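# Find the blue foam block and place it in the tote

## Task

Locate a blue foam block lying on the floor of the room and move it into the tote near the door so it rests fully inside, with no part over the rim. The block must stay there without the robot holding or propping it. The robot must not topple or be left leaning, or the goal fails.

## Robot and tools

Robot: a Hello Robot Stretch 3 with one arm. It has a two-wheeled base (0.33 m long, 0.34 m wide), a mast carrying a lift, and a telescoping arm that reaches out to the robot's right side. The gripper cannot move forward on its own; drive the base for that. Turning in place pivots around the point midway between the drive wheels, 0.05 m behind the front edge. With the arm pulled in and the wrist folded, a spin sweeps a 0.28 m radius; an unfolded, level wrist sticks out past that.

Frames: the base frame has its origin on the floor between the drive wheels, x ahead, y to the left, z up. hand_pose is reported in this frame, at the point where closed fingertips meet. The odometry frame is the base frame as it was at the start. Headings are positive to the left, within -3.142 to 3.142; wheel odometry counts slip as motion.

execute_actions: argument actions is a list holding one action or none (empty = just report state and images). An action may contain base, joints, or both, plus optional contact_limits; all parts start together. base takes exactly one key: translate_m (metres, -1 to 1, a relative straight drive from the current spot, forward positive; no sideways motion) or rotate_rad (radians, -3.2 to 3.2, a relative turn in place, counter-clockwise/left positive). joints is a single object of absolute targets keyed by joint name: lift_m 0 to 1.1 (arm height on the mast); arm_m 0 to 0.52 (extension); wrist_yaw_rad -1.345 to 4.42 (0 along the arm, positive swings toward the front, 3.0 folded over the base); wrist_pitch_rad -1.57 to 0.451 (0 level, negative tips fingers down); wrist_roll_rad -2.911 to 2.911 (0 fingers side by side); gripper_m -0.089 to 0.179 (bigger is wider; the real fingertip gap is about 0.007 m smaller when nearly shut, 0.025 m when fully open, zero below 0.007); head_pan_rad -3.953 to 1.73 (0 ahead, positive left, -1.57 along the arm); head_tilt_rad -1.53 to 0.419 (negative looks down). contact_limits accepts only arm_m, an effort percentage 1 to 100 at which the arm motion halts with contact_stop; smaller means gentler, too small stops immediately. cameras picks images: head_camera, nav_camera, wrist_camera or all; omitted/null means all, [] means none. Unknown keys or out-of-range values reject the whole call. Any action lasts at most 15 s. Joints left out may keep pushing toward earlier targets.

wait: seconds 0 to 10; commands nothing, returns state and images. zoom_image: camera plus region [x0, y0, x1, y1] in pixels of that camera's latest full image, origin top-left, at most 504 by 504. finished_scene: scene number; ends the scene irreversibly and reports success. A reply with no tool call ends everything.

Result lines: base_status and joint_status tell how each motion ended: done (for the base, wheels turned the commanded amount even if slipping), off_target (resting away from target, possibly still pushing), contact_stop, time_out, torque_fault. After the last three the joint abandons its target; a contact-stopped arm or lift goes slack until commanded again, and a slack lift may sag under load or be pushed up by closing fingers on a surface. If one call reports a stop, later motion calls in that same reply are skipped. on_its_own covers uncommanded parts; held at is a held target, not a position; effort outside rest range hints at contact or load. motor_effort is percent of maximum, positive toward higher values, with the peak of the last action in brackets; readings carry fixed bias and noise. Positive wheel effort drives forward. lidar_m: 12 distances from the base origin, 30-degree sectors, first straight ahead then counter-clockwise (4th left, 7th behind, 10th right), '-' for nothing; scan plane is 0.17 m high, range 0.15 to 12 m, blind to transparent things and low objects, partly blocked by the mast and robot parts when the lift is low. wrist_depth_mm (45 to 1000) and head_depth_mm (280 to 4000, sideways image) are 7x7 grids of median depth from top left. base_tilt in degrees, forward and right positive, with a constant offset up to about 4. turned_by_wheels and turned_by_imu give the turn since the previous result.

Cameras: head_camera and nav_camera ride on the head and follow pan/tilt; wrist_camera is on the gripper. Calibration gives intrinsics and base-to-camera transforms with small errors, larger for the wrist camera.

Speed: the base is fast (0.30 m/s, 1.9 rad/s) only when stowed: lift_m under 0.30, arm_m under 0.03, wrist_yaw_rad over 2.54; otherwise 0.10 m/s and 0.63 rad/s.

Gripping: command gripper_m below the block's width to grasp, lower for more squeeze; release by commanding at least 0.02 more than where contact happened. Readings and done do not confirm a grasp; check images. Re-squeeze by sending a new value.

Avoid: folding or unfolding the wrist unless lift_m is 0.32 to 0.95, wrist_pitch_rad -0.4 and roll near 0 (after folding, lift may drop to 0.25). With yaw below -0.4, keep pitch at -0.5 or lower. Arm pushes against solid objects with the gripper above roughly 0.45 m can tip the robot, especially on a repeat push or with a raised contact limit. Do not drive while gripping or pressing something fixed; snagging furniture, especially reversing, can tip it. If leaning, back off in small steps, free the gripper, and lower lift_m near 0.2. Wrist servos overloaded for seconds shut off for 10 s. Drops, slams and hard shoves are penalized. The robot holds its last command while you think; base moves count from the last reported pose.

Each tool is called after "Request:" as a command line: name --argument value for each argument, lists and objects as JSON in quotes; but a table of rows of numbers goes row by row, as --pt "numbers of a row", without its own name.

## Session

Request:
execute_actions --actions '[]'

Scene clock: 0.00 s.
base_odometry: x=+0.000 y=+0.000 heading=+0.000 (m, m, rad; odometry frame)
turned_by_wheels: +0.000 (rad since the last result)
turned_by_imu: +0.000 (rad since the last result)
base_tilt: forward=-0.3 right=+0.1 (deg)
lidar_m: 0.97 1.27 1.71 1.77 0.83 0.78 0.79 1.03 1.75 1.46 1.01 0.95
head_depth_mm: 860 845 847 862 873 873 867 / 904 884 888 898 908 911 908 / 947 926 925 941 949 952 948 / 995 971 971 997 997 996 1002 / 1042 1046 1050 1042 1045 1051 1051 / 1100 1101 1099 1103 1100 1106 1106 / 1166 1167 1164 1166 1165 1167 1171
base_status: not commanded
joint_positions: lift_m=+0.402 arm_m=-0.001 wrist_yaw_rad=+2.858 wrist_pitch_rad=-0.590 wrist_roll_rad=+0.002 gripper_m=+0.037 head_pan_rad=-0.020 head_tilt_rad=+0.016
joint_status: not commanded
motor_effort: left_wheel=+0 right_wheel=-1 lift_m=+19 arm_m=+0 wrist_yaw_rad=+0 wrist_pitch_rad=+3 wrist_roll_rad=+0 gripper_m=+0 head_pan_rad=+0 head_tilt_rad=+2 (%)
hand_pose: x=+0.0345 y=+0.0481 z=+0.3784 quat_wxyz=(+0.299, +0.699, +0.108, +0.640) (m; base frame)
wrist_depth_mm: - - - - - - - / - - - - - - - / - 900 920 919 943 986 - / 746 758 763 785 783 796 801 / 639 - 671 664 678 676 696 / 561 550 - 573 590 595 592 / 502 509 - 508 500 519 527
pictures: head_camera (sideways: a quarter turn clockwise sets it upright), nav_camera (sideways: a quarter turn counterclockwise sets it upright), wrist_camera
Images, in order (width x height): head_camera 896x504, nav_camera 672x504, wrist_camera 644x364.

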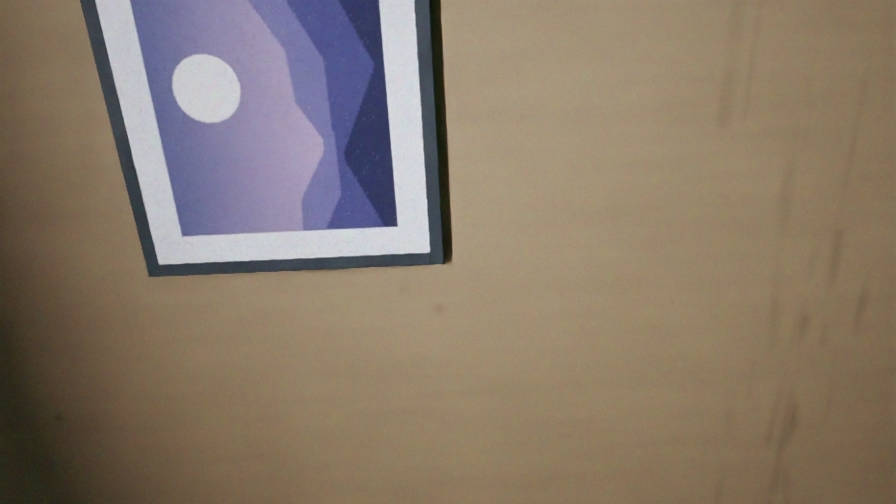

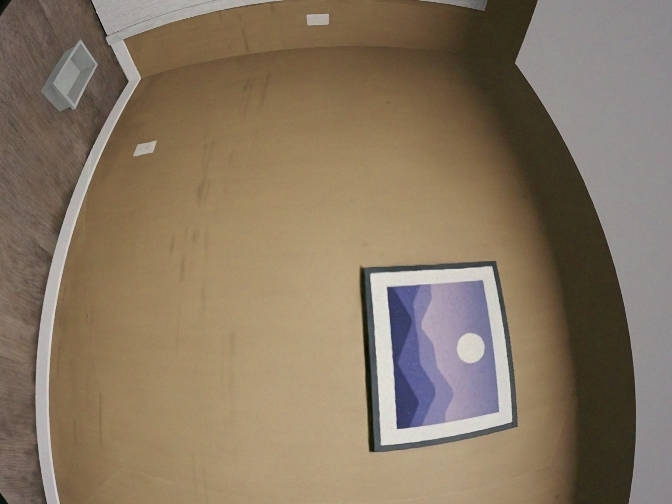

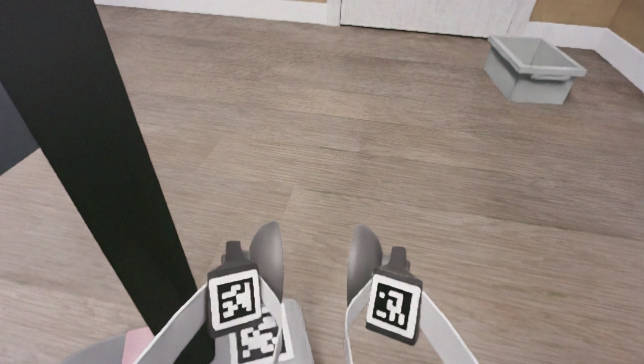

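Request:
execute_actions --actions '[{"joints":{"head_pan_rad":-1.6,"head_tilt_rad":-0.7,"lift_m":0.28,"wrist_yaw_rad":3.0,"wrist_pitch_rad":-0.4}}]' --cameras '["nav_camera","head_camera"]'

Request:
execute_actions --actions '[{"joints":{"head_pan_rad":-3.2,"head_tilt_rad":-0.7}}]' --cameras '["nav_camera","head_camera"]'

Scene clock: 5.87 s.
base_odometry: x=+0.000 y=+0.000 heading=+0.000 (m, m, rad; odometry frame)
turned_by_wheels: +0.000 (rad since the last result)
turned_by_imu: +0.000 (rad since the last result)
base_tilt: forward=-0.3 right=+0.1 (deg)
lidar_m: 0.97 1.27 1.72 1.77 0.82 0.78 0.79 1.03 1.75 1.46 1.02 0.95
head_depth_mm: 1642 1803 2043 1968 1627 1367 1177 / 1682 1868 2112 2019 1628 1366 1178 / 1825 2020 2230 2008 1635 1372 1176 / 1881 2117 2356 2030 1642 1374 1177 / 1735 1898 2100 2027 1639 1378 1185 / 1457 1568 1714 1860 1651 1375 1184 / 1256 1342 1450 1550 1588 1379 1184
base_status: not commanded
joint_positions: lift_m=+0.280 arm_m=-0.001 wrist_yaw_rad=+2.998 wrist_pitch_rad=-0.421 wrist_roll_rad=+0.002 gripper_m=+0.037 head_pan_rad=-1.593 head_tilt_rad=-0.691
joint_status: all done
motor_effort: left_wheel=+0(1) right_wheel=+0(1) lift_m=+15(17) arm_m=+0(0) wrist_yaw_rad=+2(3) wrist_pitch_rad=+6(6) wrist_roll_rad=-1(0) gripper_m=+0(1) head_pan_rad=-3(33) head_tilt_rad=-3(30) (%)
hand_pose: x=+0.0108 y=+0.0782 z=+0.2921 quat_wxyz=(+0.198, +0.701, +0.098, +0.678) (m; base frame)
wrist_depth_mm: 702 - - - - - - / 735 - - - - - - / 751 - - - - - 973 / 724 759 795 785 809 807 838 / 609 611 653 632 634 646 659 / 505 513 - 527 544 532 545 / 450 - - - 441 453 462
pictures: head_camera (sideways: a quarter turn clockwise sets it upright), nav_camera (sideways: a quarter turn counterclockwise sets it upright)
camera_calibration (this result's frames):
head_camera: T_world_to_cam=[[0.0574329, 0.624488, -0.77892, 1.02784], [0.997027, -0.0760197, 0.0125671, -0.0202317], [-0.0513652, -0.777326, -0.626998, 0.772795], [0, 0, 0, 1]] pos_world=[0.000834532, -0.0426981, 1.2854]
nav_camera: T_world_to_cam=[[-0.058881, -0.626153, 0.777474, -0.968968], [-0.997058, 0.0751737, -0.0149684, 0.0769042], [-0.049073, -0.776068, -0.628737, 0.785146], [0, 0, 0, 1]] pos_world=[0.0581536, -0.00317712, 1.24815]
Images, in order (width x height): head_camera 896x504, nav_camera 672x504.

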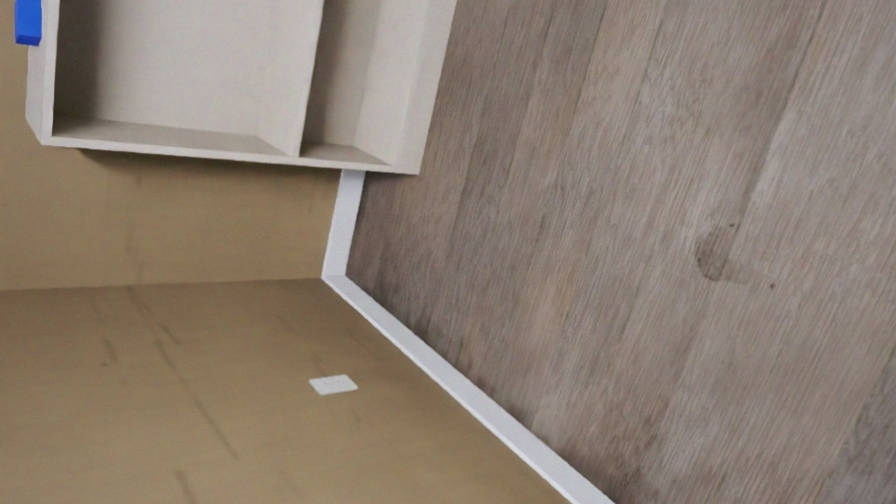

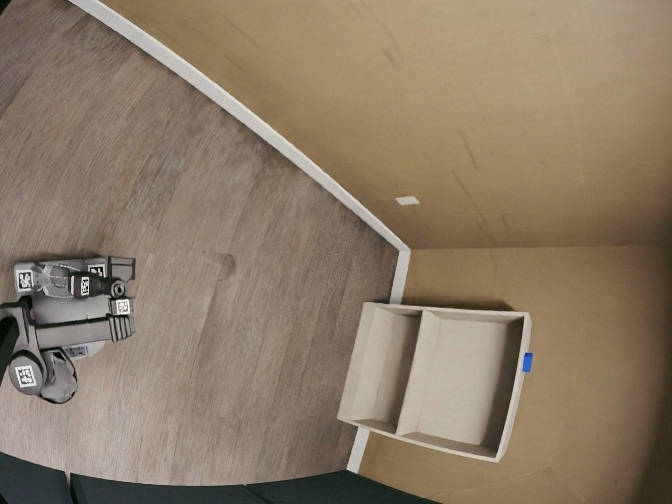

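Scene clock: 7.23 s.
base_odometry: x=+0.000 y=+0.000 heading=+0.000 (m, m, rad; odometry frame)
turned_by_wheels: +0.000 (rad since the last result)
turned_by_imu: +0.000 (rad since the last result)
base_tilt: forward=-0.3 right=+0.2 (deg)
lidar_m: 0.97 1.27 1.71 1.77 0.83 0.77 0.79 1.03 1.75 1.46 1.01 0.95
head_depth_mm: 625 693 779 889 1034 1239 1172 / 656 734 820 933 1096 1284 1174 / 668 748 855 1000 1173 1343 1177 / 693 778 889 1033 1232 1377 1178 / 718 813 929 1091 1324 1373 1180 / 746 848 982 1161 1419 1377 1179 / 777 887 1037 1232 1511 1379 1178
base_status: not commanded
joint_positions: lift_m=+0.280 arm_m=-0.001 wrist_yaw_rad=+2.998 wrist_pitch_rad=-0.421 wrist_roll_rad=+0.002 gripper_m=+0.037 head_pan_rad=-3.193 head_tilt_rad=-0.691
joint_status: all done
motor_effort: left_wheel=+0(0) right_wheel=+0(1) lift_m=+16(16) arm_m=+1(0) wrist_yaw_rad=+2(2) wrist_pitch_rad=+6(6) wrist_roll_rad=+0(0) gripper_m=-1(1) head_pan_rad=-3(33) head_tilt_rad=-3(2) (%)
hand_pose: x=+0.0108 y=+0.0782 z=+0.2921 quat_wxyz=(+0.198, +0.701, +0.098, +0.678) (m; base frame)
wrist_depth_mm: 702 - - - - - - / 738 - - - - - - / 754 - - - - - 978 / 722 746 776 781 809 819 821 / 597 605 653 624 639 652 652 / 507 506 - 531 540 533 546 / 450 - - - 444 458 462
pictures: head_camera (sideways: a quarter turn clockwise sets it upright), nav_camera (sideways: a quarter turn counterclockwise sets it upright)
camera_calibration (this result's frames):
head_camera: T_world_to_cam=[[0.622783, -0.0756312, -0.778731, 1.02414], [-0.105065, -0.994386, 0.0125508, -0.0134877], [-0.775308, 0.0740012, -0.627233, 0.777516], [0, 0, 0, 1]] pos_world=[-0.0364214, 0.00650811, 1.28539]
nav_camera: T_world_to_cam=[[-0.624404, 0.0771272, 0.777284, -0.965271], [0.104221, 0.994442, -0.0149524, 0.0701655], [-0.774117, 0.0716733, -0.628972, 0.789874], [0, 0, 0, 1]] pos_world=[0.00142252, -0.0519397, 1.24815]
Images, in order (width x height): head_camera 896x504, nav_camera 672x504.

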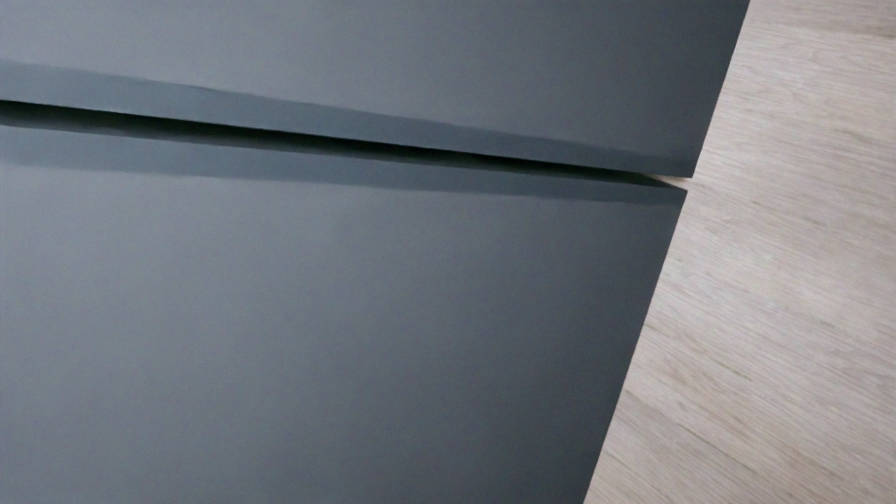

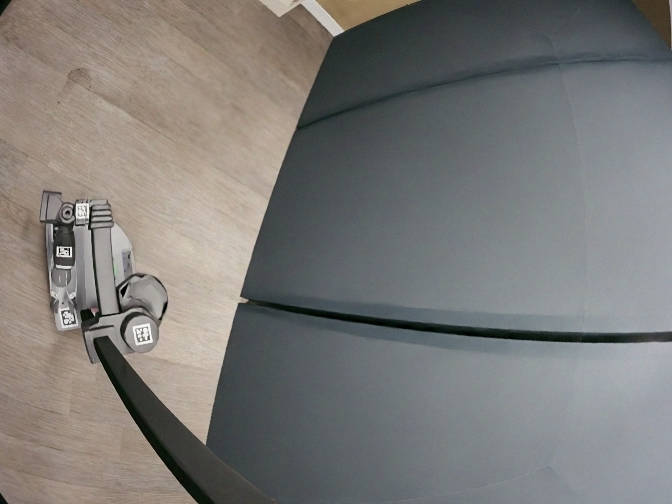

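Request:
execute_actions --actions '[{"base":{"rotate_rad":1.5},"joints":{"head_pan_rad":0.3,"head_tilt_rad":-0.7}}]' --cameras '["nav_camera","head_camera"]'

Scene clock: 14.47 s.
base_odometry: x=+0.000 y=+0.000 heading=+1.500 (m, m, rad; odometry frame)
turned_by_wheels: +1.500 (rad since the last result)
turned_by_imu: +1.495 (rad since the last result)
base_tilt: forward=-0.3 right=+0.1 (deg)
lidar_m: 1.72 0.85 0.78 0.78 0.96 1.76 1.62 1.04 0.95 0.96 1.18 1.72
head_depth_mm: 1516 1666 1852 1943 1623 1366 1176 / 1607 1783 2001 2016 1627 1368 1177 / 1709 1931 2163 2025 1626 1369 1185 / 1827 2062 2348 2021 1646 1370 1179 / 1979 2245 2453 1886 1564 1368 1176 / 894 966 1064 1193 1340 1374 1186 / 798 867 944 1038 1157 1286 1185
base_status: done
joint_positions: lift_m=+0.280 arm_m=-0.001 wrist_yaw_rad=+2.998 wrist_pitch_rad=-0.421 wrist_roll_rad=+0.002 gripper_m=+0.037 head_pan_rad=+0.293 head_tilt_rad=-0.692
joint_status: all done
motor_effort: left_wheel=-2(8) right_wheel=+1(11) lift_m=+16(16) arm_m=+0(0) wrist_yaw_rad=+2(2) wrist_pitch_rad=+6(6) wrist_roll_rad=+0(0) gripper_m=+0(1) head_pan_rad=+3(33) head_tilt_rad=-3(4) (%)
hand_pose: x=+0.0107 y=+0.0782 z=+0.2922 quat_wxyz=(+0.197, +0.701, +0.098, +0.679) (m; base frame)
wrist_depth_mm: 940 - 817 752 722 676 641 / - - 878 817 773 720 682 / - - 929 882 822 761 729 / 751 746 771 784 799 794 771 / 604 609 645 627 630 647 656 / 504 516 - 529 538 540 546 / 454 - - - 443 457 461
pictures: head_camera (sideways: a quarter turn clockwise sets it upright), nav_camera (sideways: a quarter turn counterclockwise sets it upright)
camera_calibration (this result's frames):
head_camera: T_world_to_cam=[[-0.612219, -0.138937, -0.778385, 1.03123], [-0.236409, 0.971573, 0.012521, -0.0126476], [0.754519, 0.191683, -0.627662, 0.768743], [0, 0, 0, 1]] pos_world=[0.0483168, 0.00820954, 1.28536]
nav_camera: T_world_to_cam=[[0.61425, 0.138076, 0.776938, -0.972376], [0.237221, -0.971341, -0.014923, 0.069316], [0.752611, 0.193472, -0.6294, 0.781118], [0, 0, 0, 1]] pos_world=[-0.00703992, 0.0504661, 1.24815]
Images, in order (width x height): head_camera 896x504, nav_camera 672x504.

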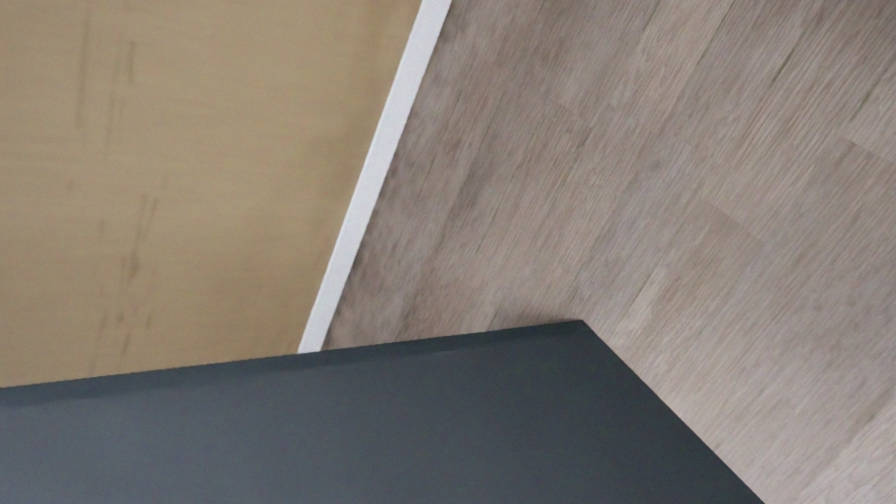

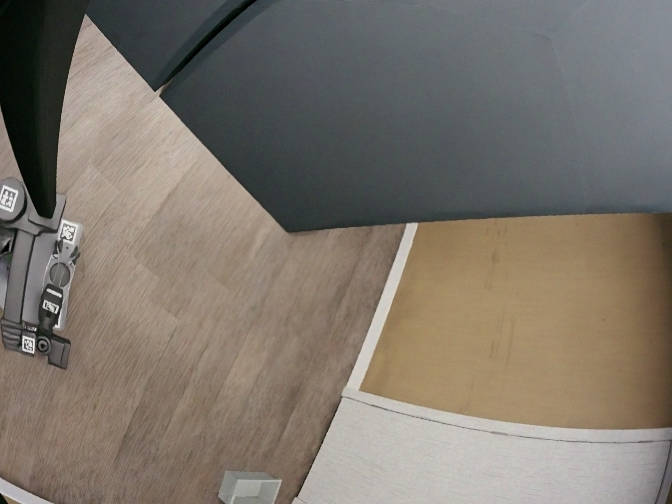

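Request:
execute_actions --actions '[{"base":{"translate_m":1.0},"joints":{"head_pan_rad":1.2,"head_tilt_rad":-0.5}}]' --cameras '["nav_camera"]'

Request:
execute_actions --actions '[{"base":{"translate_m":0.33}}]' --cameras '["nav_camera","head_camera"]'

Scene clock: 28.50 s.
base_odometry: x=+0.071 y=+0.997 heading=+1.500 (m, m, rad; odometry frame)
turned_by_wheels: +0.000 (rad since the last result)
turned_by_imu: -0.001 (rad since the last result)
base_tilt: forward=-0.3 right=+0.2 (deg)
lidar_m: 0.81 1.00 2.01 0.44 0.51 1.03 2.24 1.44 1.32 1.33 0.86 0.78
head_depth_mm: 2056 2121 2185 2251 1950 1549 1287 / 2890 3056 3106 2676 1961 1562 1289 / 2976 3256 3498 2684 1978 1562 1289 / 2956 3195 3490 2675 1970 1566 1297 / 2917 3114 3398 2694 1987 1571 1266 / 2906 3085 3373 870 840 808 776 / 593 580 567 556 540 547 610
base_status: done
joint_positions: lift_m=+0.280 arm_m=-0.001 wrist_yaw_rad=+2.999 wrist_pitch_rad=-0.421 wrist_roll_rad=+0.002 gripper_m=+0.037 head_pan_rad=+1.193 head_tilt_rad=-0.507
joint_status: all done
motor_effort: left_wheel=-2(5) right_wheel=+1(10) lift_m=+16(16) arm_m=+0(1) wrist_yaw_rad=+1(3) wrist_pitch_rad=+5(6) wrist_roll_rad=+0(0) gripper_m=+0(1) head_pan_rad=+3(34) head_tilt_rad=+2(15) (%)
hand_pose: x=+0.0106 y=+0.0783 z=+0.2923 quat_wxyz=(+0.197, +0.701, +0.098, +0.679) (m; base frame)
wrist_depth_mm: 526 - 454 622 - - - / 571 - 487 688 - - - / 621 - 529 755 - - - / 692 657 582 731 791 827 825 / 601 612 620 630 640 647 669 / 508 512 - 526 542 537 542 / 451 - - - 439 459 463
pictures: nav_camera (sideways: a quarter turn counterclockwise sets it upright)
camera_calibration (this result's frames):
nav_camera: T_world_to_cam=[[0.217036, 0.424435, 0.879062, -1.10311], [0.9097, -0.414546, -0.0244462, 0.0776167], [0.354036, 0.804988, -0.47608, 0.584076], [0, 0, 0, 1]] pos_world=[-0.0379781, 0.0301981, 1.24966]
Images, in order (width x height): nav_camera 672x504.

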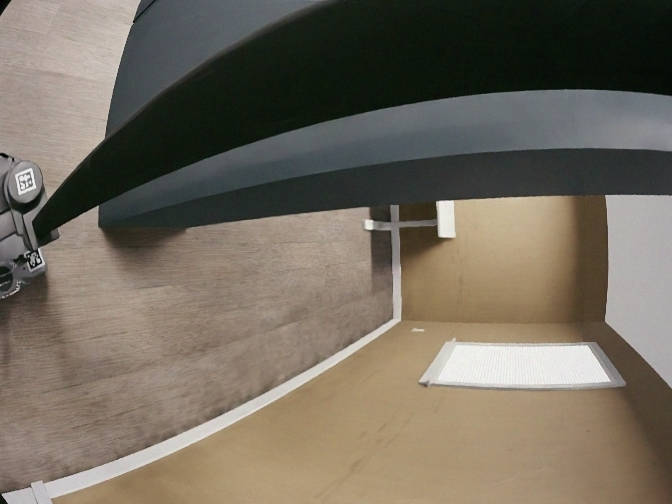

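Scene clock: 31.33 s.
base_odometry: x=+0.094 y=+1.327 heading=+1.500 (m, m, rad; odometry frame)
turned_by_wheels: +0.000 (rad since the last result)
turned_by_imu: +0.000 (rad since the last result)
base_tilt: forward=-0.3 right=+0.2 (deg)
lidar_m: 0.50 0.62 1.24 0.79 0.56 0.73 2.44 1.57 1.43 0.81 0.51 0.50
head_depth_mm: 1278 1307 1336 1371 1396 1414 1258 / 1781 1845 1903 1982 1853 1551 1285 / 2762 3019 3331 2632 1976 1556 1288 / 2819 3079 3395 2654 1969 1567 1299 / 2845 3105 3393 2688 1994 1568 1299 / 2835 3001 3295 2696 1995 1579 1291 / 2813 3013 3383 2709 1984 1571 1307
base_status: done
joint_positions: lift_m=+0.280 arm_m=-0.001 wrist_yaw_rad=+2.999 wrist_pitch_rad=-0.421 wrist_roll_rad=+0.002 gripper_m=+0.037 head_pan_rad=+1.193 head_tilt_rad=-0.507
joint_status: not commanded
motor_effort: left_wheel=-1(7) right_wheel=+2(8) lift_m=+16(15) arm_m=+0(0) wrist_yaw_rad=+1(1) wrist_pitch_rad=+5(5) wrist_roll_rad=+0(0) gripper_m=+0(0) head_pan_rad=+3(3) head_tilt_rad=+2(2) (%)
hand_pose: x=+0.0106 y=+0.0783 z=+0.2923 quat_wxyz=(+0.197, +0.701, +0.098, +0.679) (m; base frame)
wrist_depth_mm: 452 - - - - - 934 / 467 - - - - - 902 / 490 - 972 - - - 851 / 523 590 769 778 802 805 751 / 564 588 648 630 646 650 657 / 500 512 - 525 539 535 544 / 451 - - - 446 461 464
pictures: head_camera (sideways: a quarter turn clockwise sets it upright), nav_camera (sideways: a quarter turn counterclockwise sets it upright)
camera_calibration (this result's frames):
head_camera: T_world_to_cam=[[-0.214983, -0.423128, -0.880196, 1.16155], [-0.909232, 0.415695, 0.0222425, -0.0212039], [0.356481, 0.805084, -0.474089, 0.571369], [0, 0, 0, 1]] pos_world=[0.0267524, 0.0402989, 1.29374]
nav_camera: T_world_to_cam=[[0.217008, 0.424403, 0.879084, -1.10314], [0.909713, -0.414518, -0.0244485, 0.0776196], [0.35402, 0.80502, -0.476039, 0.584023], [0, 0, 0, 1]] pos_world=[-0.0379781, 0.0301991, 1.24966]
Images, in order (width x height): head_camera 896x504, nav_camera 672x504.

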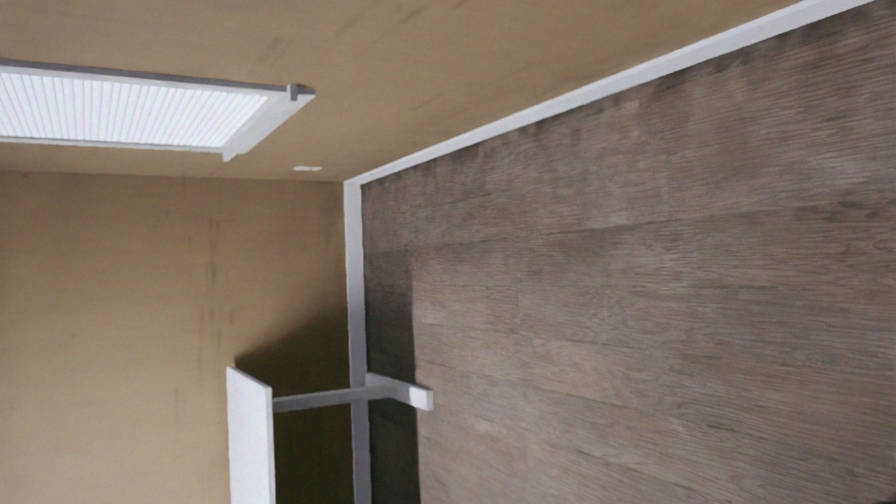

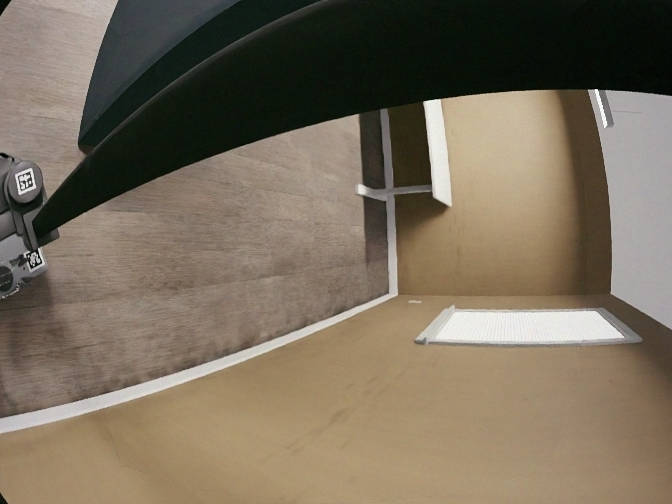

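Request:
execute_actions --actions '[{"base":{"rotate_rad":1.38},"joints":{"head_pan_rad":0.5,"head_tilt_rad":-0.6}}]' --cameras '["nav_camera"]'

Request:
execute_actions --actions '[{"base":{"translate_m":1.0},"joints":{"head_pan_rad":0.8,"head_tilt_rad":-0.6}}]' --cameras '["nav_camera","head_camera"]'

Scene clock: 37.73 s.
base_odometry: x=+0.094 y=+1.327 heading=+2.880 (m, m, rad; odometry frame)
turned_by_wheels: +1.380 (rad since the last result)
turned_by_imu: +1.375 (rad since the last result)
base_tilt: forward=-0.4 right=+0.1 (deg)
lidar_m: 2.91 0.57 0.55 2.96 1.76 1.45 1.14 0.59 0.50 0.50 0.55 0.87
head_depth_mm: 2923 3045 3229 2291 1780 1455 1222 / 3081 3385 3251 2297 1789 1456 1231 / 3192 3042 2918 2212 1738 1425 1231 / 632 697 775 870 1000 1165 1232 / 559 611 669 743 832 944 1093 / 503 543 591 647 715 807 982 / 456 489 528 581 680 894 1183
base_status: done
joint_positions: lift_m=+0.280 arm_m=-0.001 wrist_yaw_rad=+2.999 wrist_pitch_rad=-0.421 wrist_roll_rad=+0.002 gripper_m=+0.037 head_pan_rad=+0.507 head_tilt_rad=-0.593
joint_status: all done
motor_effort: left_wheel=-2(8) right_wheel=+1(10) lift_m=+16(16) arm_m=-1(0) wrist_yaw_rad=+1(1) wrist_pitch_rad=+5(5) wrist_roll_rad=+0(1) gripper_m=+0(1) head_pan_rad=-3(33) head_tilt_rad=-3(12) (%)
hand_pose: x=+0.0106 y=+0.0783 z=+0.2923 quat_wxyz=(+0.197, +0.701, +0.098, +0.679) (m; base frame)
wrist_depth_mm: - - - - - 606 448 / - - - - - 598 473 / - - - - - 586 508 / 749 754 773 795 799 584 559 / 608 609 654 626 647 611 605 / 504 509 - 528 541 534 545 / 449 - - - 442 463 461
pictures: nav_camera (sideways: a quarter turn counterclockwise sets it upright)
camera_calibration (this result's frames):
nav_camera: T_world_to_cam=[[0.501192, 0.226859, 0.83507, -1.04747], [0.439881, -0.897831, -0.0200988, 0.0748202], [0.745192, 0.377405, -0.549777, 0.677578], [0, 0, 0, 1]] pos_world=[-0.0128536, 0.0490829, 1.24873]
Images, in order (width x height): nav_camera 672x504.

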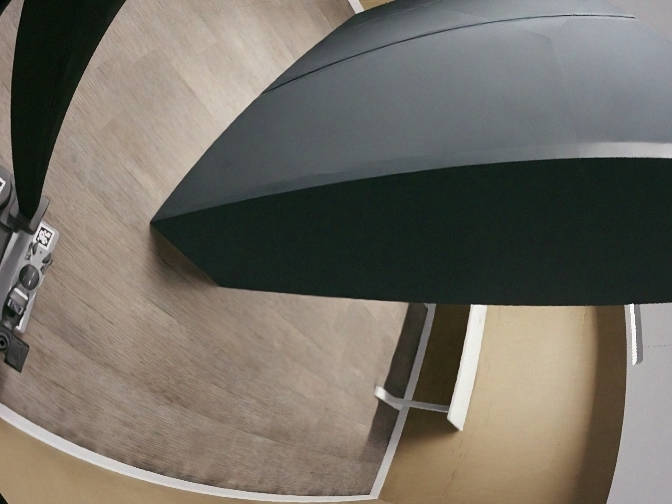

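Scene clock: 42.77 s.
base_odometry: x=-0.872 y=+1.586 heading=+2.880 (m, m, rad; odometry frame)
turned_by_wheels: +0.000 (rad since the last result)
turned_by_imu: -0.001 (rad since the last result)
base_tilt: forward=-0.4 right=+0.1 (deg)
lidar_m: 1.91 2.46 2.93 1.19 0.43 0.51 1.56 0.82 0.67 0.67 0.73 1.17
head_depth_mm: 2393 2404 2778 2291 1786 1469 1227 / 2659 2705 2925 2303 1786 1459 1224 / 2976 3226 3247 2312 1789 1463 1233 / 3279 3609 3274 2306 1800 1464 1231 / 3053 3375 3302 2327 1798 1472 1236 / 2864 3153 3098 2333 1798 1462 1235 / 2702 2958 3137 2348 1800 1466 1241
base_status: done
joint_positions: lift_m=+0.280 arm_m=-0.001 wrist_yaw_rad=+2.999 wrist_pitch_rad=-0.421 wrist_roll_rad=+0.002 gripper_m=+0.037 head_pan_rad=+0.793 head_tilt_rad=-0.593
joint_status: all done
motor_effort: left_wheel=-2(6) right_wheel=+2(9) lift_m=+16(16) arm_m=+0(1) wrist_yaw_rad=+2(2) wrist_pitch_rad=+5(5) wrist_roll_rad=+0(0) gripper_m=+0(1) head_pan_rad=+3(22) head_tilt_rad=-3(4) (%)
hand_pose: x=+0.0106 y=+0.0783 z=+0.2923 quat_wxyz=(+0.197, +0.701, +0.098, +0.679) (m; base frame)
wrist_depth_mm: 317 - - - - - - / 341 - - - - - - / 370 - 914 - - - - / 403 403 737 801 800 824 823 / 447 440 653 637 653 645 661 / 484 483 - 526 545 536 540 / 453 - - - 442 461 468
pictures: head_camera (sideways: a quarter turn clockwise sets it upright), nav_camera (sideways: a quarter turn counterclockwise sets it upright)
camera_calibration (this result's frames):
head_camera: T_world_to_cam=[[-0.414826, -0.35884, -0.836154, 1.10533], [-0.674375, 0.738175, 0.0177735, -0.0168161], [0.61085, 0.571254, -0.548207, 0.666253], [0, 0, 0, 1]] pos_world=[0.0402005, 0.0284521, 1.28977]
nav_camera: T_world_to_cam=[[0.417115, 0.359153, 0.83488, -1.04671], [0.675139, -0.737417, -0.0200809, 0.0733619], [0.608442, 0.572036, -0.550066, 0.678789], [0, 0, 0, 1]] pos_world=[-0.0259346, 0.041736, 1.24873]
Images, in order (width x height): head_camera 896x504, nav_camera 672x504.

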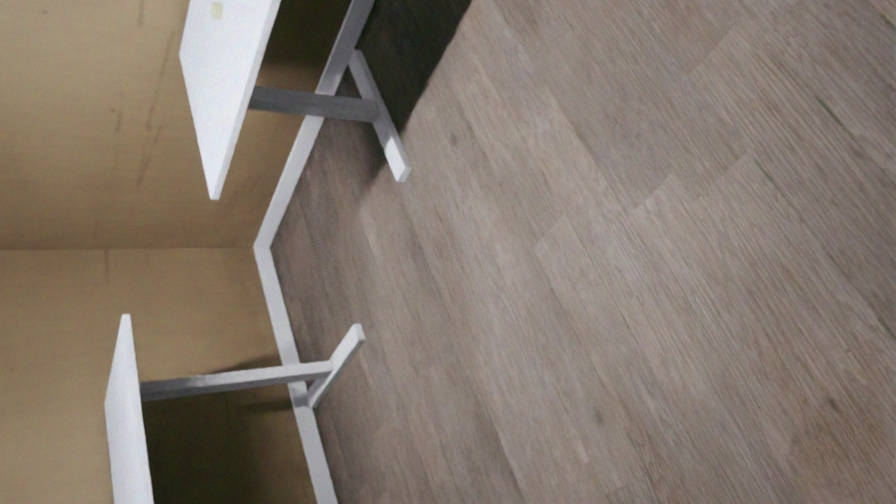

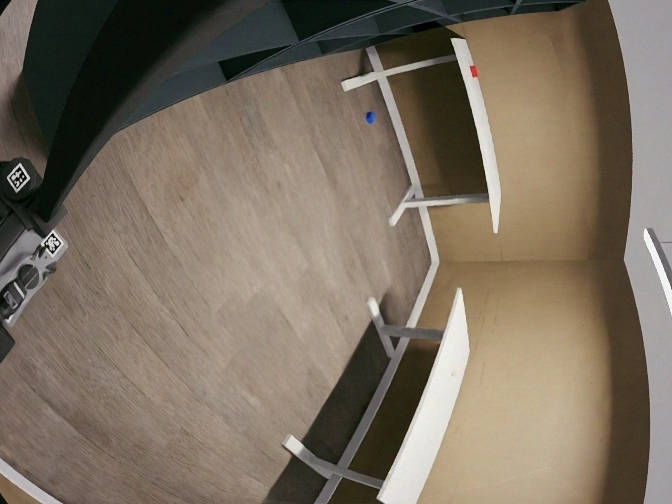

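Request:
execute_actions --actions '[{"base":{"rotate_rad":1.22},"joints":{"head_pan_rad":0.0,"head_tilt_rad":-0.5}}]' --cameras '["head_camera"]'

Request:
execute_actions --actions '[{"base":{"translate_m":1.0},"joints":{"head_tilt_rad":-0.6}}]' --cameras '["nav_camera","head_camera"]'

Scene clock: 52.47 s.
base_odometry: x=-0.872 y=+1.586 heading=-2.184 (m, m, rad; odometry frame)
turned_by_wheels: +1.220 (rad since the last result)
turned_by_imu: +1.216 (rad since the last result)
base_tilt: forward=-0.3 right=+0.1 (deg)
lidar_m: 2.65 1.19 0.38 0.68 1.19 0.74 0.67 0.67 0.81 1.56 1.91 2.46
head_depth_mm: 2881 3096 3409 2654 1946 1559 1286 / 2815 2977 3299 2657 1968 1563 1288 / 2754 2933 3301 2690 1984 1558 1301 / 2721 2887 3192 2681 1974 1566 1296 / 2626 2789 3154 2693 1980 1567 1295 / 2606 2744 3042 2705 2000 1585 1302 / 2528 2685 2079 2123 1456 1454 1248
base_status: done
joint_positions: lift_m=+0.280 arm_m=-0.001 wrist_yaw_rad=+2.999 wrist_pitch_rad=-0.421 wrist_roll_rad=+0.002 gripper_m=+0.037 head_pan_rad=+0.007 head_tilt_rad=-0.506
joint_status: all done
motor_effort: left_wheel=-3(8) right_wheel=+1(10) lift_m=+16(16) arm_m=+0(0) wrist_yaw_rad=+2(1) wrist_pitch_rad=+5(5) wrist_roll_rad=+0(0) gripper_m=+0(1) head_pan_rad=-3(33) head_tilt_rad=+2(10) (%)
hand_pose: x=+0.0106 y=+0.0783 z=+0.2923 quat_wxyz=(+0.197, +0.701, +0.098, +0.679) (m; base frame)
wrist_depth_mm: - - - - 524 365 904 / - - - - 541 375 979 / - - - 981 557 402 926 / 746 742 777 785 580 446 674 / 598 610 656 628 584 501 564 / 505 511 - 524 519 522 545 / 450 - - - 440 457 464
pictures: head_camera (sideways: a quarter turn clockwise sets it upright)
camera_calibration (this result's frames):
head_camera: T_world_to_cam=[[-0.472578, 0.0402937, -0.880367, 1.16334], [0.0436911, 0.998797, 0.0222609, -0.0270407], [0.880205, -0.0279442, -0.47377, 0.567759], [0, 0, 0, 1]] pos_world=[0.0512085, -0.00400167, 1.29376]
Images, in order (width x height): head_camera 896x504.

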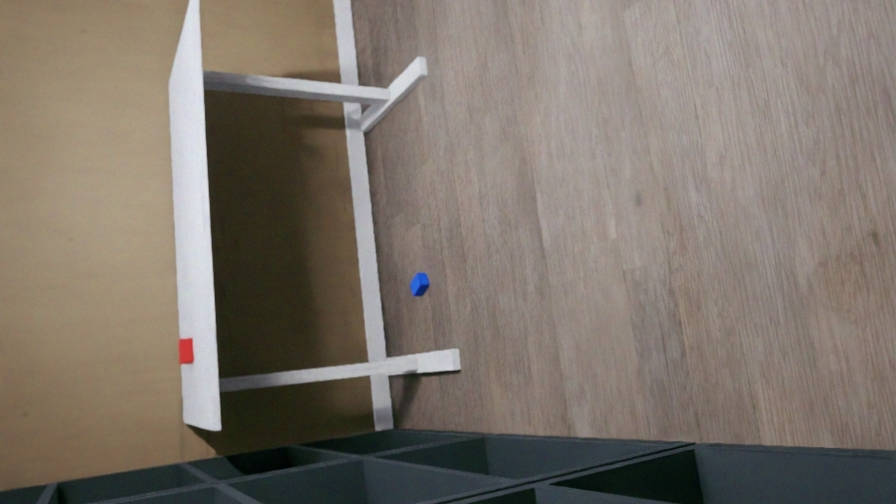

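Scene clock: 57.50 s.
base_odometry: x=-1.447 y=+0.768 heading=-2.184 (m, m, rad; odometry frame)
turned_by_wheels: +0.000 (rad since the last result)
turned_by_imu: -0.001 (rad since the last result)
base_tilt: forward=-0.3 right=+0.1 (deg)
lidar_m: 1.68 1.20 0.46 0.46 0.88 0.77 1.65 1.65 2.01 1.79 1.79 1.98
head_depth_mm: 1957 1791 2359 2175 1784 1456 1229 / 1905 1800 2385 2310 1780 1454 1229 / 1865 1813 2334 2309 1790 1463 1233 / 1817 1623 2258 2302 1800 1467 1236 / 1796 1637 2185 2334 1794 1472 1234 / 1751 1639 2128 2154 1804 1473 1236 / 1718 1512 2054 2226 1797 1467 1235
base_status: done
joint_positions: lift_m=+0.280 arm_m=-0.001 wrist_yaw_rad=+2.999 wrist_pitch_rad=-0.421 wrist_roll_rad=+0.002 gripper_m=+0.037 head_pan_rad=+0.007 head_tilt_rad=-0.593
joint_status: all done
motor_effort: left_wheel=-2(7) right_wheel=+1(8) lift_m=+16(16) arm_m=+0(1) wrist_yaw_rad=+1(2) wrist_pitch_rad=+5(5) wrist_roll_rad=+0(0) gripper_m=+0(1) head_pan_rad=-2(3) head_tilt_rad=-3(11) (%)
hand_pose: x=+0.0106 y=+0.0783 z=+0.2923 quat_wxyz=(+0.197, +0.701, +0.098, +0.679) (m; base frame)
wrist_depth_mm: 703 - 801 592 487 - - / 740 - 863 626 528 - - / 764 - 831 660 780 901 918 / 610 615 631 608 656 712 769 / 490 507 553 592 633 648 657 / 489 508 - 524 539 540 536 / 450 - - - 443 460 465
pictures: head_camera (sideways: a quarter turn clockwise sets it upright), nav_camera (sideways: a quarter turn counterclockwise sets it upright)
camera_calibration (this result's frames):
head_camera: T_world_to_cam=[[-0.547051, 0.0398651, -0.836149, 1.10614], [0.0456198, 0.998801, 0.0177731, -0.0212076], [0.835855, -0.0284222, -0.548214, 0.664889], [0, 0, 0, 1]] pos_world=[0.0503292, -0.00401644, 1.28977]
nav_camera: T_world_to_cam=[[0.54889, -0.0412634, 0.834875, -1.04751], [-0.0445433, -0.998806, -0.0200805, 0.0777515], [0.834707, -0.0261661, -0.550072, 0.677417], [0, 0, 0, 1]] pos_world=[0.012986, 0.0521602, 1.24873]
Images, in order (width x height): head_camera 896x504, nav_camera 672x504.

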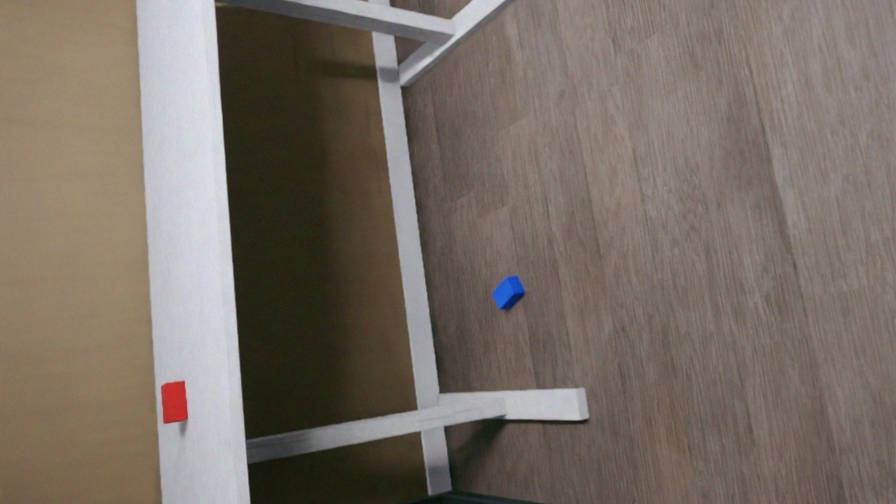

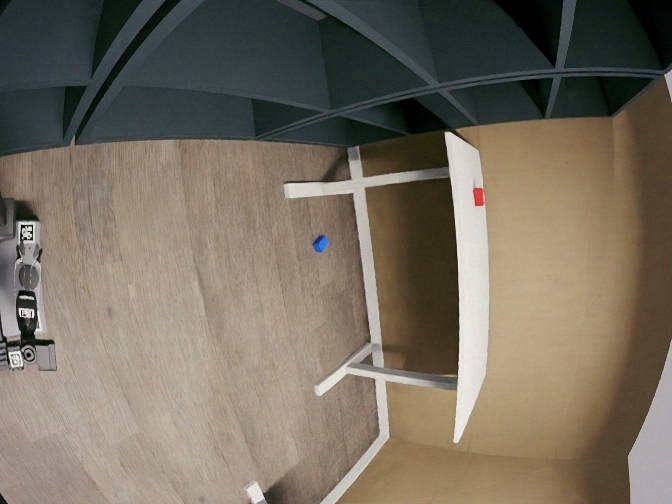

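Request:
execute_actions --actions '[{"base":{"translate_m":1.0},"joints":{"head_tilt_rad":-1.0,"lift_m":0.293,"head_pan_rad":0.1}}]' --cameras '["nav_camera","head_camera"]'

Scene clock: 76.90 s.
base_odometry: x=-2.022 y=-0.050 heading=-2.184 (m, m, rad; odometry frame)
turned_by_wheels: +0.000 (rad since the last result)
turned_by_imu: -0.001 (rad since the last result)
base_tilt: forward=-0.3 right=+0.2 (deg)
lidar_m: 1.13 0.75 1.18 0.62 1.06 0.92 1.74 2.64 2.18 1.54 1.97 1.13
head_depth_mm: 641 526 468 1532 1357 1222 1102 / 640 525 467 1533 1359 1210 1099 / 639 525 466 1528 1355 1220 1111 / 636 524 457 1525 1349 1216 1112 / 634 524 455 1532 1350 1209 1113 / 636 523 455 1516 1360 1211 1096 / 619 522 447 1401 1315 1205 1096
base_status: done
joint_positions: lift_m=+0.293 arm_m=-0.001 wrist_yaw_rad=+2.999 wrist_pitch_rad=-0.420 wrist_roll_rad=+0.002 gripper_m=+0.037 head_pan_rad=+0.093 head_tilt_rad=-0.988
joint_status: all done
motor_effort: left_wheel=-2(5) right_wheel=+2(8) lift_m=+23(24) arm_m=+0(0) wrist_yaw_rad=+1(1) wrist_pitch_rad=+5(5) wrist_roll_rad=+0(0) gripper_m=-1(0) head_pan_rad=+3(13) head_tilt_rad=-4(23) (%)
hand_pose: x=+0.0106 y=+0.0783 z=+0.3049 quat_wxyz=(+0.197, +0.701, +0.098, +0.679) (m; base frame)
wrist_depth_mm: 833 - 962 631 - - 957 / 889 - - 683 - - - / 828 - 856 737 902 931 - / 632 645 727 758 823 829 767 / 631 638 663 651 654 613 642 / 520 523 - 545 561 555 563 / 458 - - - 456 474 475
pictures: head_camera (sideways: a quarter turn clockwise sets it upright), nav_camera (sideways: a quarter turn counterclockwise sets it upright)
camera_calibration (this result's frames):
head_camera: T_world_to_cam=[[-0.826885, -0.0332794, -0.561386, 0.749767], [-0.037619, 0.999285, -0.00382806, 0.00742606], [0.561112, 0.0179534, -0.827545, 1.02987], [0, 0, 0, 1]] pos_world=[0.0423806, -0.000958553, 1.2732]
nav_camera: T_world_to_cam=[[0.828209, 0.0319857, 0.559506, -0.69035], [0.0377253, -0.999287, 0.00128408, 0.0494304], [0.559149, 0.0200441, -0.828825, 1.04164], [0, 0, 0, 1]] pos_world=[-0.012545, 0.0505977, 1.24953]
Images, in order (width x height): head_camera 896x504, nav_camera 672x504.

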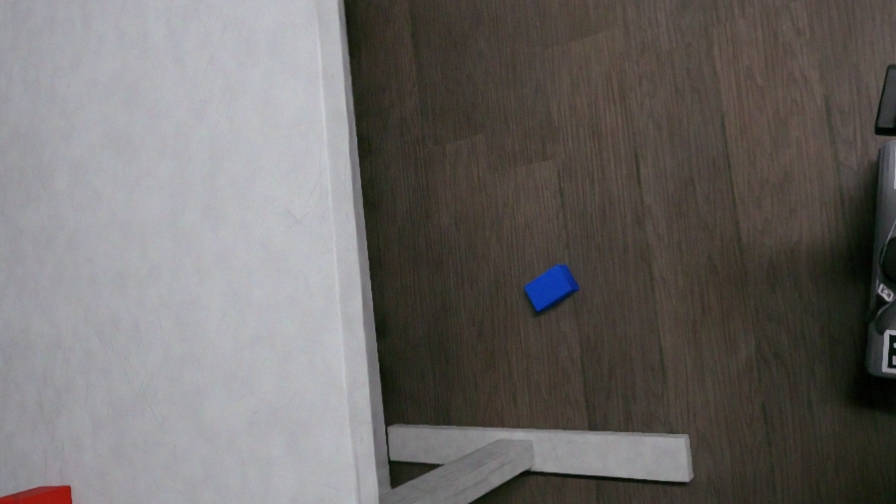

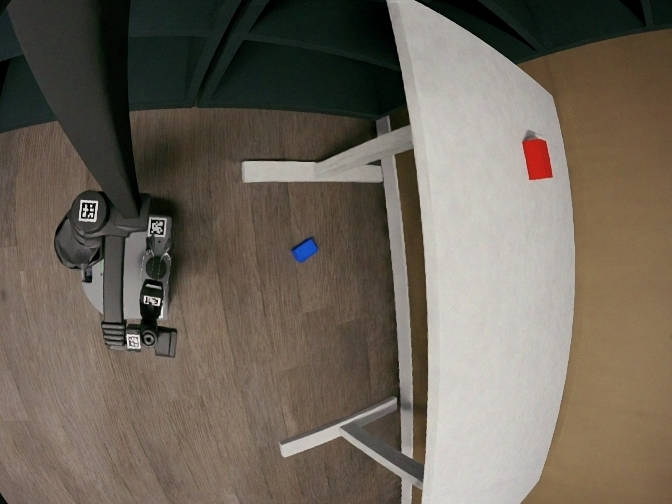

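Request:
zoom_image --camera "head_camera" --region '[500, 240, 600, 340]'

Region (500, 240, 600, 340) of head_camera's 896x504 image, scaled by 5.040, with more detail than that image has.

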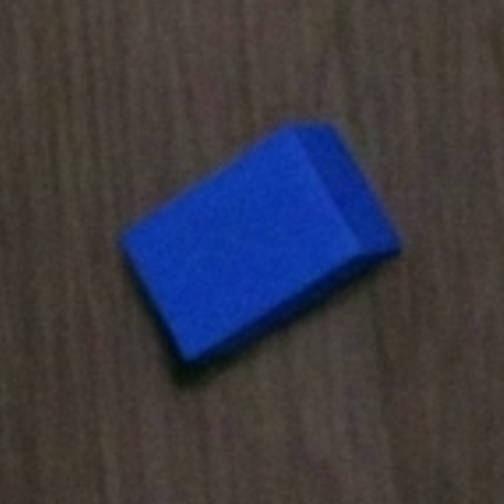

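Request:
execute_actions --actions '[{"base":{"rotate_rad":1.765},"joints":{"head_tilt_rad":-1.1,"lift_m":0.34,"head_pan_rad":-1.57,"wrist_yaw_rad":0.41,"gripper_m":0.15}}]' --cameras '["head_camera"]'

Request:
execute_actions --actions '[{"joints":{"lift_m":0.30,"arm_m":0.42,"wrist_pitch_rad":-1.57}}]'

Scene clock: 90.23 s.
base_odometry: x=-2.022 y=-0.050 heading=-0.419 (m, m, rad; odometry frame)
turned_by_wheels: +1.765 (rad since the last result)
turned_by_imu: +1.767 (rad since the last result)
base_tilt: forward=-0.3 right=+0.2 (deg)
lidar_m: 0.62 0.98 0.92 2.63 2.18 2.03 1.54 1.12 1.17 1.13 0.75 0.63
head_depth_mm: 530 459 1586 1446 1311 1201 1127 / 528 458 1586 1447 1309 1204 - / 527 458 1578 1434 1310 - - / 526 457 1575 1437 1304 - - / 524 455 1570 1441 1313 1189 1096 / 524 455 1550 1392 1280 1186 1096 / 524 454 1103 1434 1299 1187 1094
base_status: done
joint_positions: lift_m=+0.340 arm_m=-0.001 wrist_yaw_rad=+0.412 wrist_pitch_rad=-0.420 wrist_roll_rad=+0.002 gripper_m=+0.150 head_pan_rad=-1.563 head_tilt_rad=-1.086
joint_status: all done
motor_effort: left_wheel=-2(8) right_wheel=+1(8) lift_m=+23(24) arm_m=+0(1) wrist_yaw_rad=-2(2) wrist_pitch_rad=+5(5) wrist_roll_rad=+0(0) gripper_m=-1(82) head_pan_rad=-2(32) head_tilt_rad=-6(14) (%)
hand_pose: x=+0.0682 y=-0.3490 z=+0.3520 quat_wxyz=(+0.707, +0.286, -0.647, -0.003) (m; base frame)
wrist_depth_mm: 856 - 947 843 795 732 651 / 904 - - 904 845 770 696 / 891 958 - 987 916 804 731 / 714 752 842 824 910 833 780 / 599 679 681 695 719 742 761 / 568 586 568 607 604 - 630 / 487 479 500 515 501 494 541
pictures: head_camera (sideways: a quarter turn clockwise sets it upright)
camera_calibration (this result's frames):
head_camera: T_world_to_cam=[[0.0368478, 0.877852, -0.477513, 0.635238], [0.998854, -0.0469571, -0.00924757, 0.00815832], [-0.0305406, -0.476625, -0.878576, 1.0998], [0, 0, 0, 1]] pos_world=[0.00203254, -0.0330691, 1.26967]
Images, in order (width x height): head_camera 896x504.

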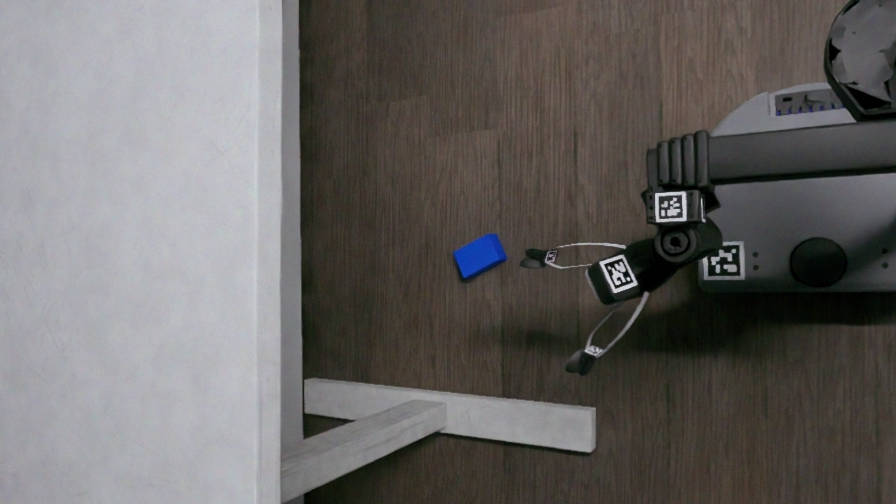

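Scene clock: 94.53 s.
base_odometry: x=-2.022 y=-0.050 heading=-0.419 (m, m, rad; odometry frame)
turned_by_wheels: +0.000 (rad since the last result)
turned_by_imu: +0.000 (rad since the last result)
base_tilt: forward=-0.4 right=+0.1 (deg)
lidar_m: 0.62 0.98 0.92 2.63 2.18 2.03 1.53 1.13 1.17 1.13 0.75 0.62
head_depth_mm: 530 458 1579 1454 1311 1192 1126 / 528 458 1578 1444 1299 1207 - / 527 456 1581 1443 1302 - - / 526 456 1578 1379 1304 1224 - / 523 455 1573 1433 1301 1190 1096 / 523 454 1551 1395 1290 1186 1090 / 523 453 1100 1436 1293 1187 1092
base_status: not commanded
joint_positions: lift_m=+0.300 arm_m=+0.420 wrist_yaw_rad=+0.410 wrist_pitch_rad=-1.563 wrist_roll_rad=+0.002 gripper_m=+0.150 head_pan_rad=-1.563 head_tilt_rad=-1.086
joint_status: all done
motor_effort: left_wheel=-2(2) right_wheel=+1(1) lift_m=+16(20) arm_m=+2(3) wrist_yaw_rad=+0(2) wrist_pitch_rad=-2(5) wrist_roll_rad=+0(0) gripper_m=+0(0) head_pan_rad=-2(2) head_tilt_rad=-6(5) (%)
hand_pose: x=-0.0304 y=-0.5445 z=+0.1825 quat_wxyz=(+0.592, +0.589, -0.390, -0.387) (m; base frame)
wrist_depth_mm: 318 319 318 318 319 318 320 / 324 323 324 323 323 326 326 / 330 329 328 287 331 330 332 / 335 336 335 333 338 335 335 / 340 340 342 340 342 340 341 / 343 345 349 349 348 - 350 / 352 353 350 354 352 358 354
pictures: head_camera (sideways: a quarter turn clockwise sets it upright), nav_camera (sideways: a quarter turn counterclockwise sets it upright), wrist_camera
camera_calibration (this result's frames):
head_camera: T_world_to_cam=[[0.0368523, 0.877852, -0.477513, 0.635238], [0.998854, -0.0469622, -0.00924757, 0.00815832], [-0.0305431, -0.476625, -0.878576, 1.0998], [0, 0, 0, 1]] pos_world=[0.00203237, -0.0330691, 1.26967]
nav_camera: T_world_to_cam=[[-0.0382555, -0.87887, 0.475524, -0.575663], [-0.998867, 0.0471069, 0.00670551, 0.048696], [-0.0282937, -0.474729, -0.879677, 1.11132], [0, 0, 0, 1]] pos_world=[0.058062, 0.01935, 1.25102]
wrist_camera: T_world_to_cam=[[-0.905731, -0.423512, 0.0169915, -0.268404], [-0.418433, 0.899822, 0.123426, 0.493635], [-0.0675617, 0.104681, -0.992208, 0.397513], [0, 0, 0, 1]] pos_world=[-0.00969177, -0.599468, 0.338049]
Images, in order (width x height): head_camera 896x504, nav_camera 672x504, wrist_camera 644x364.

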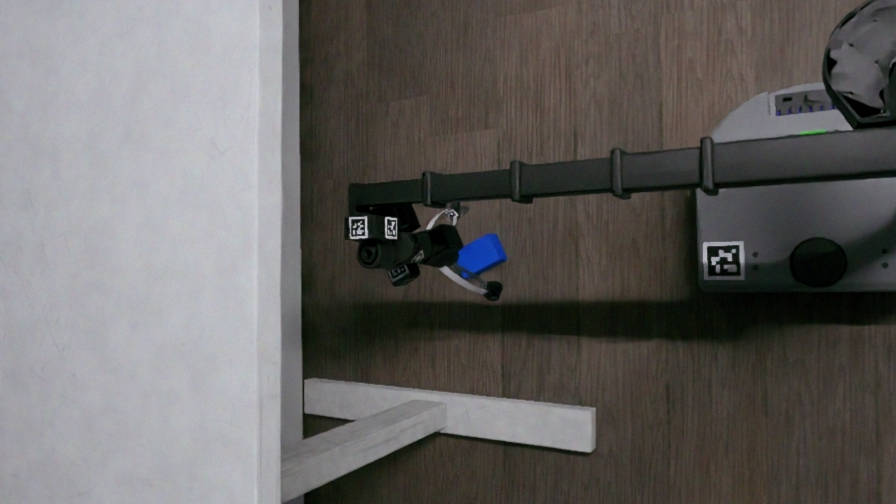

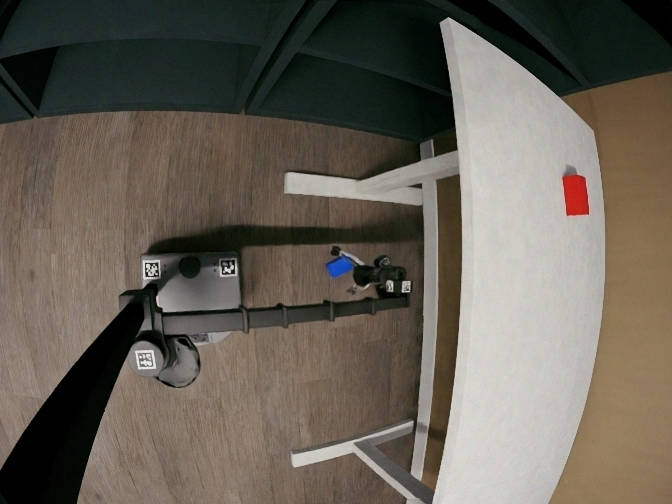

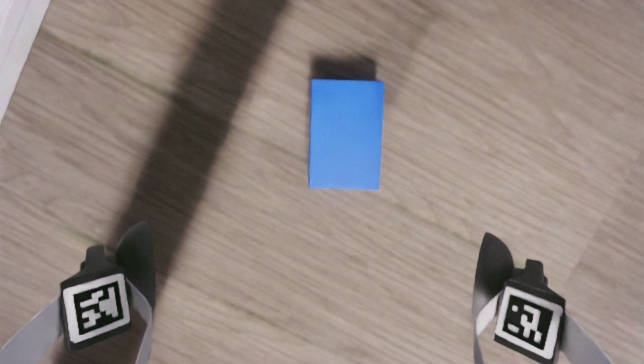

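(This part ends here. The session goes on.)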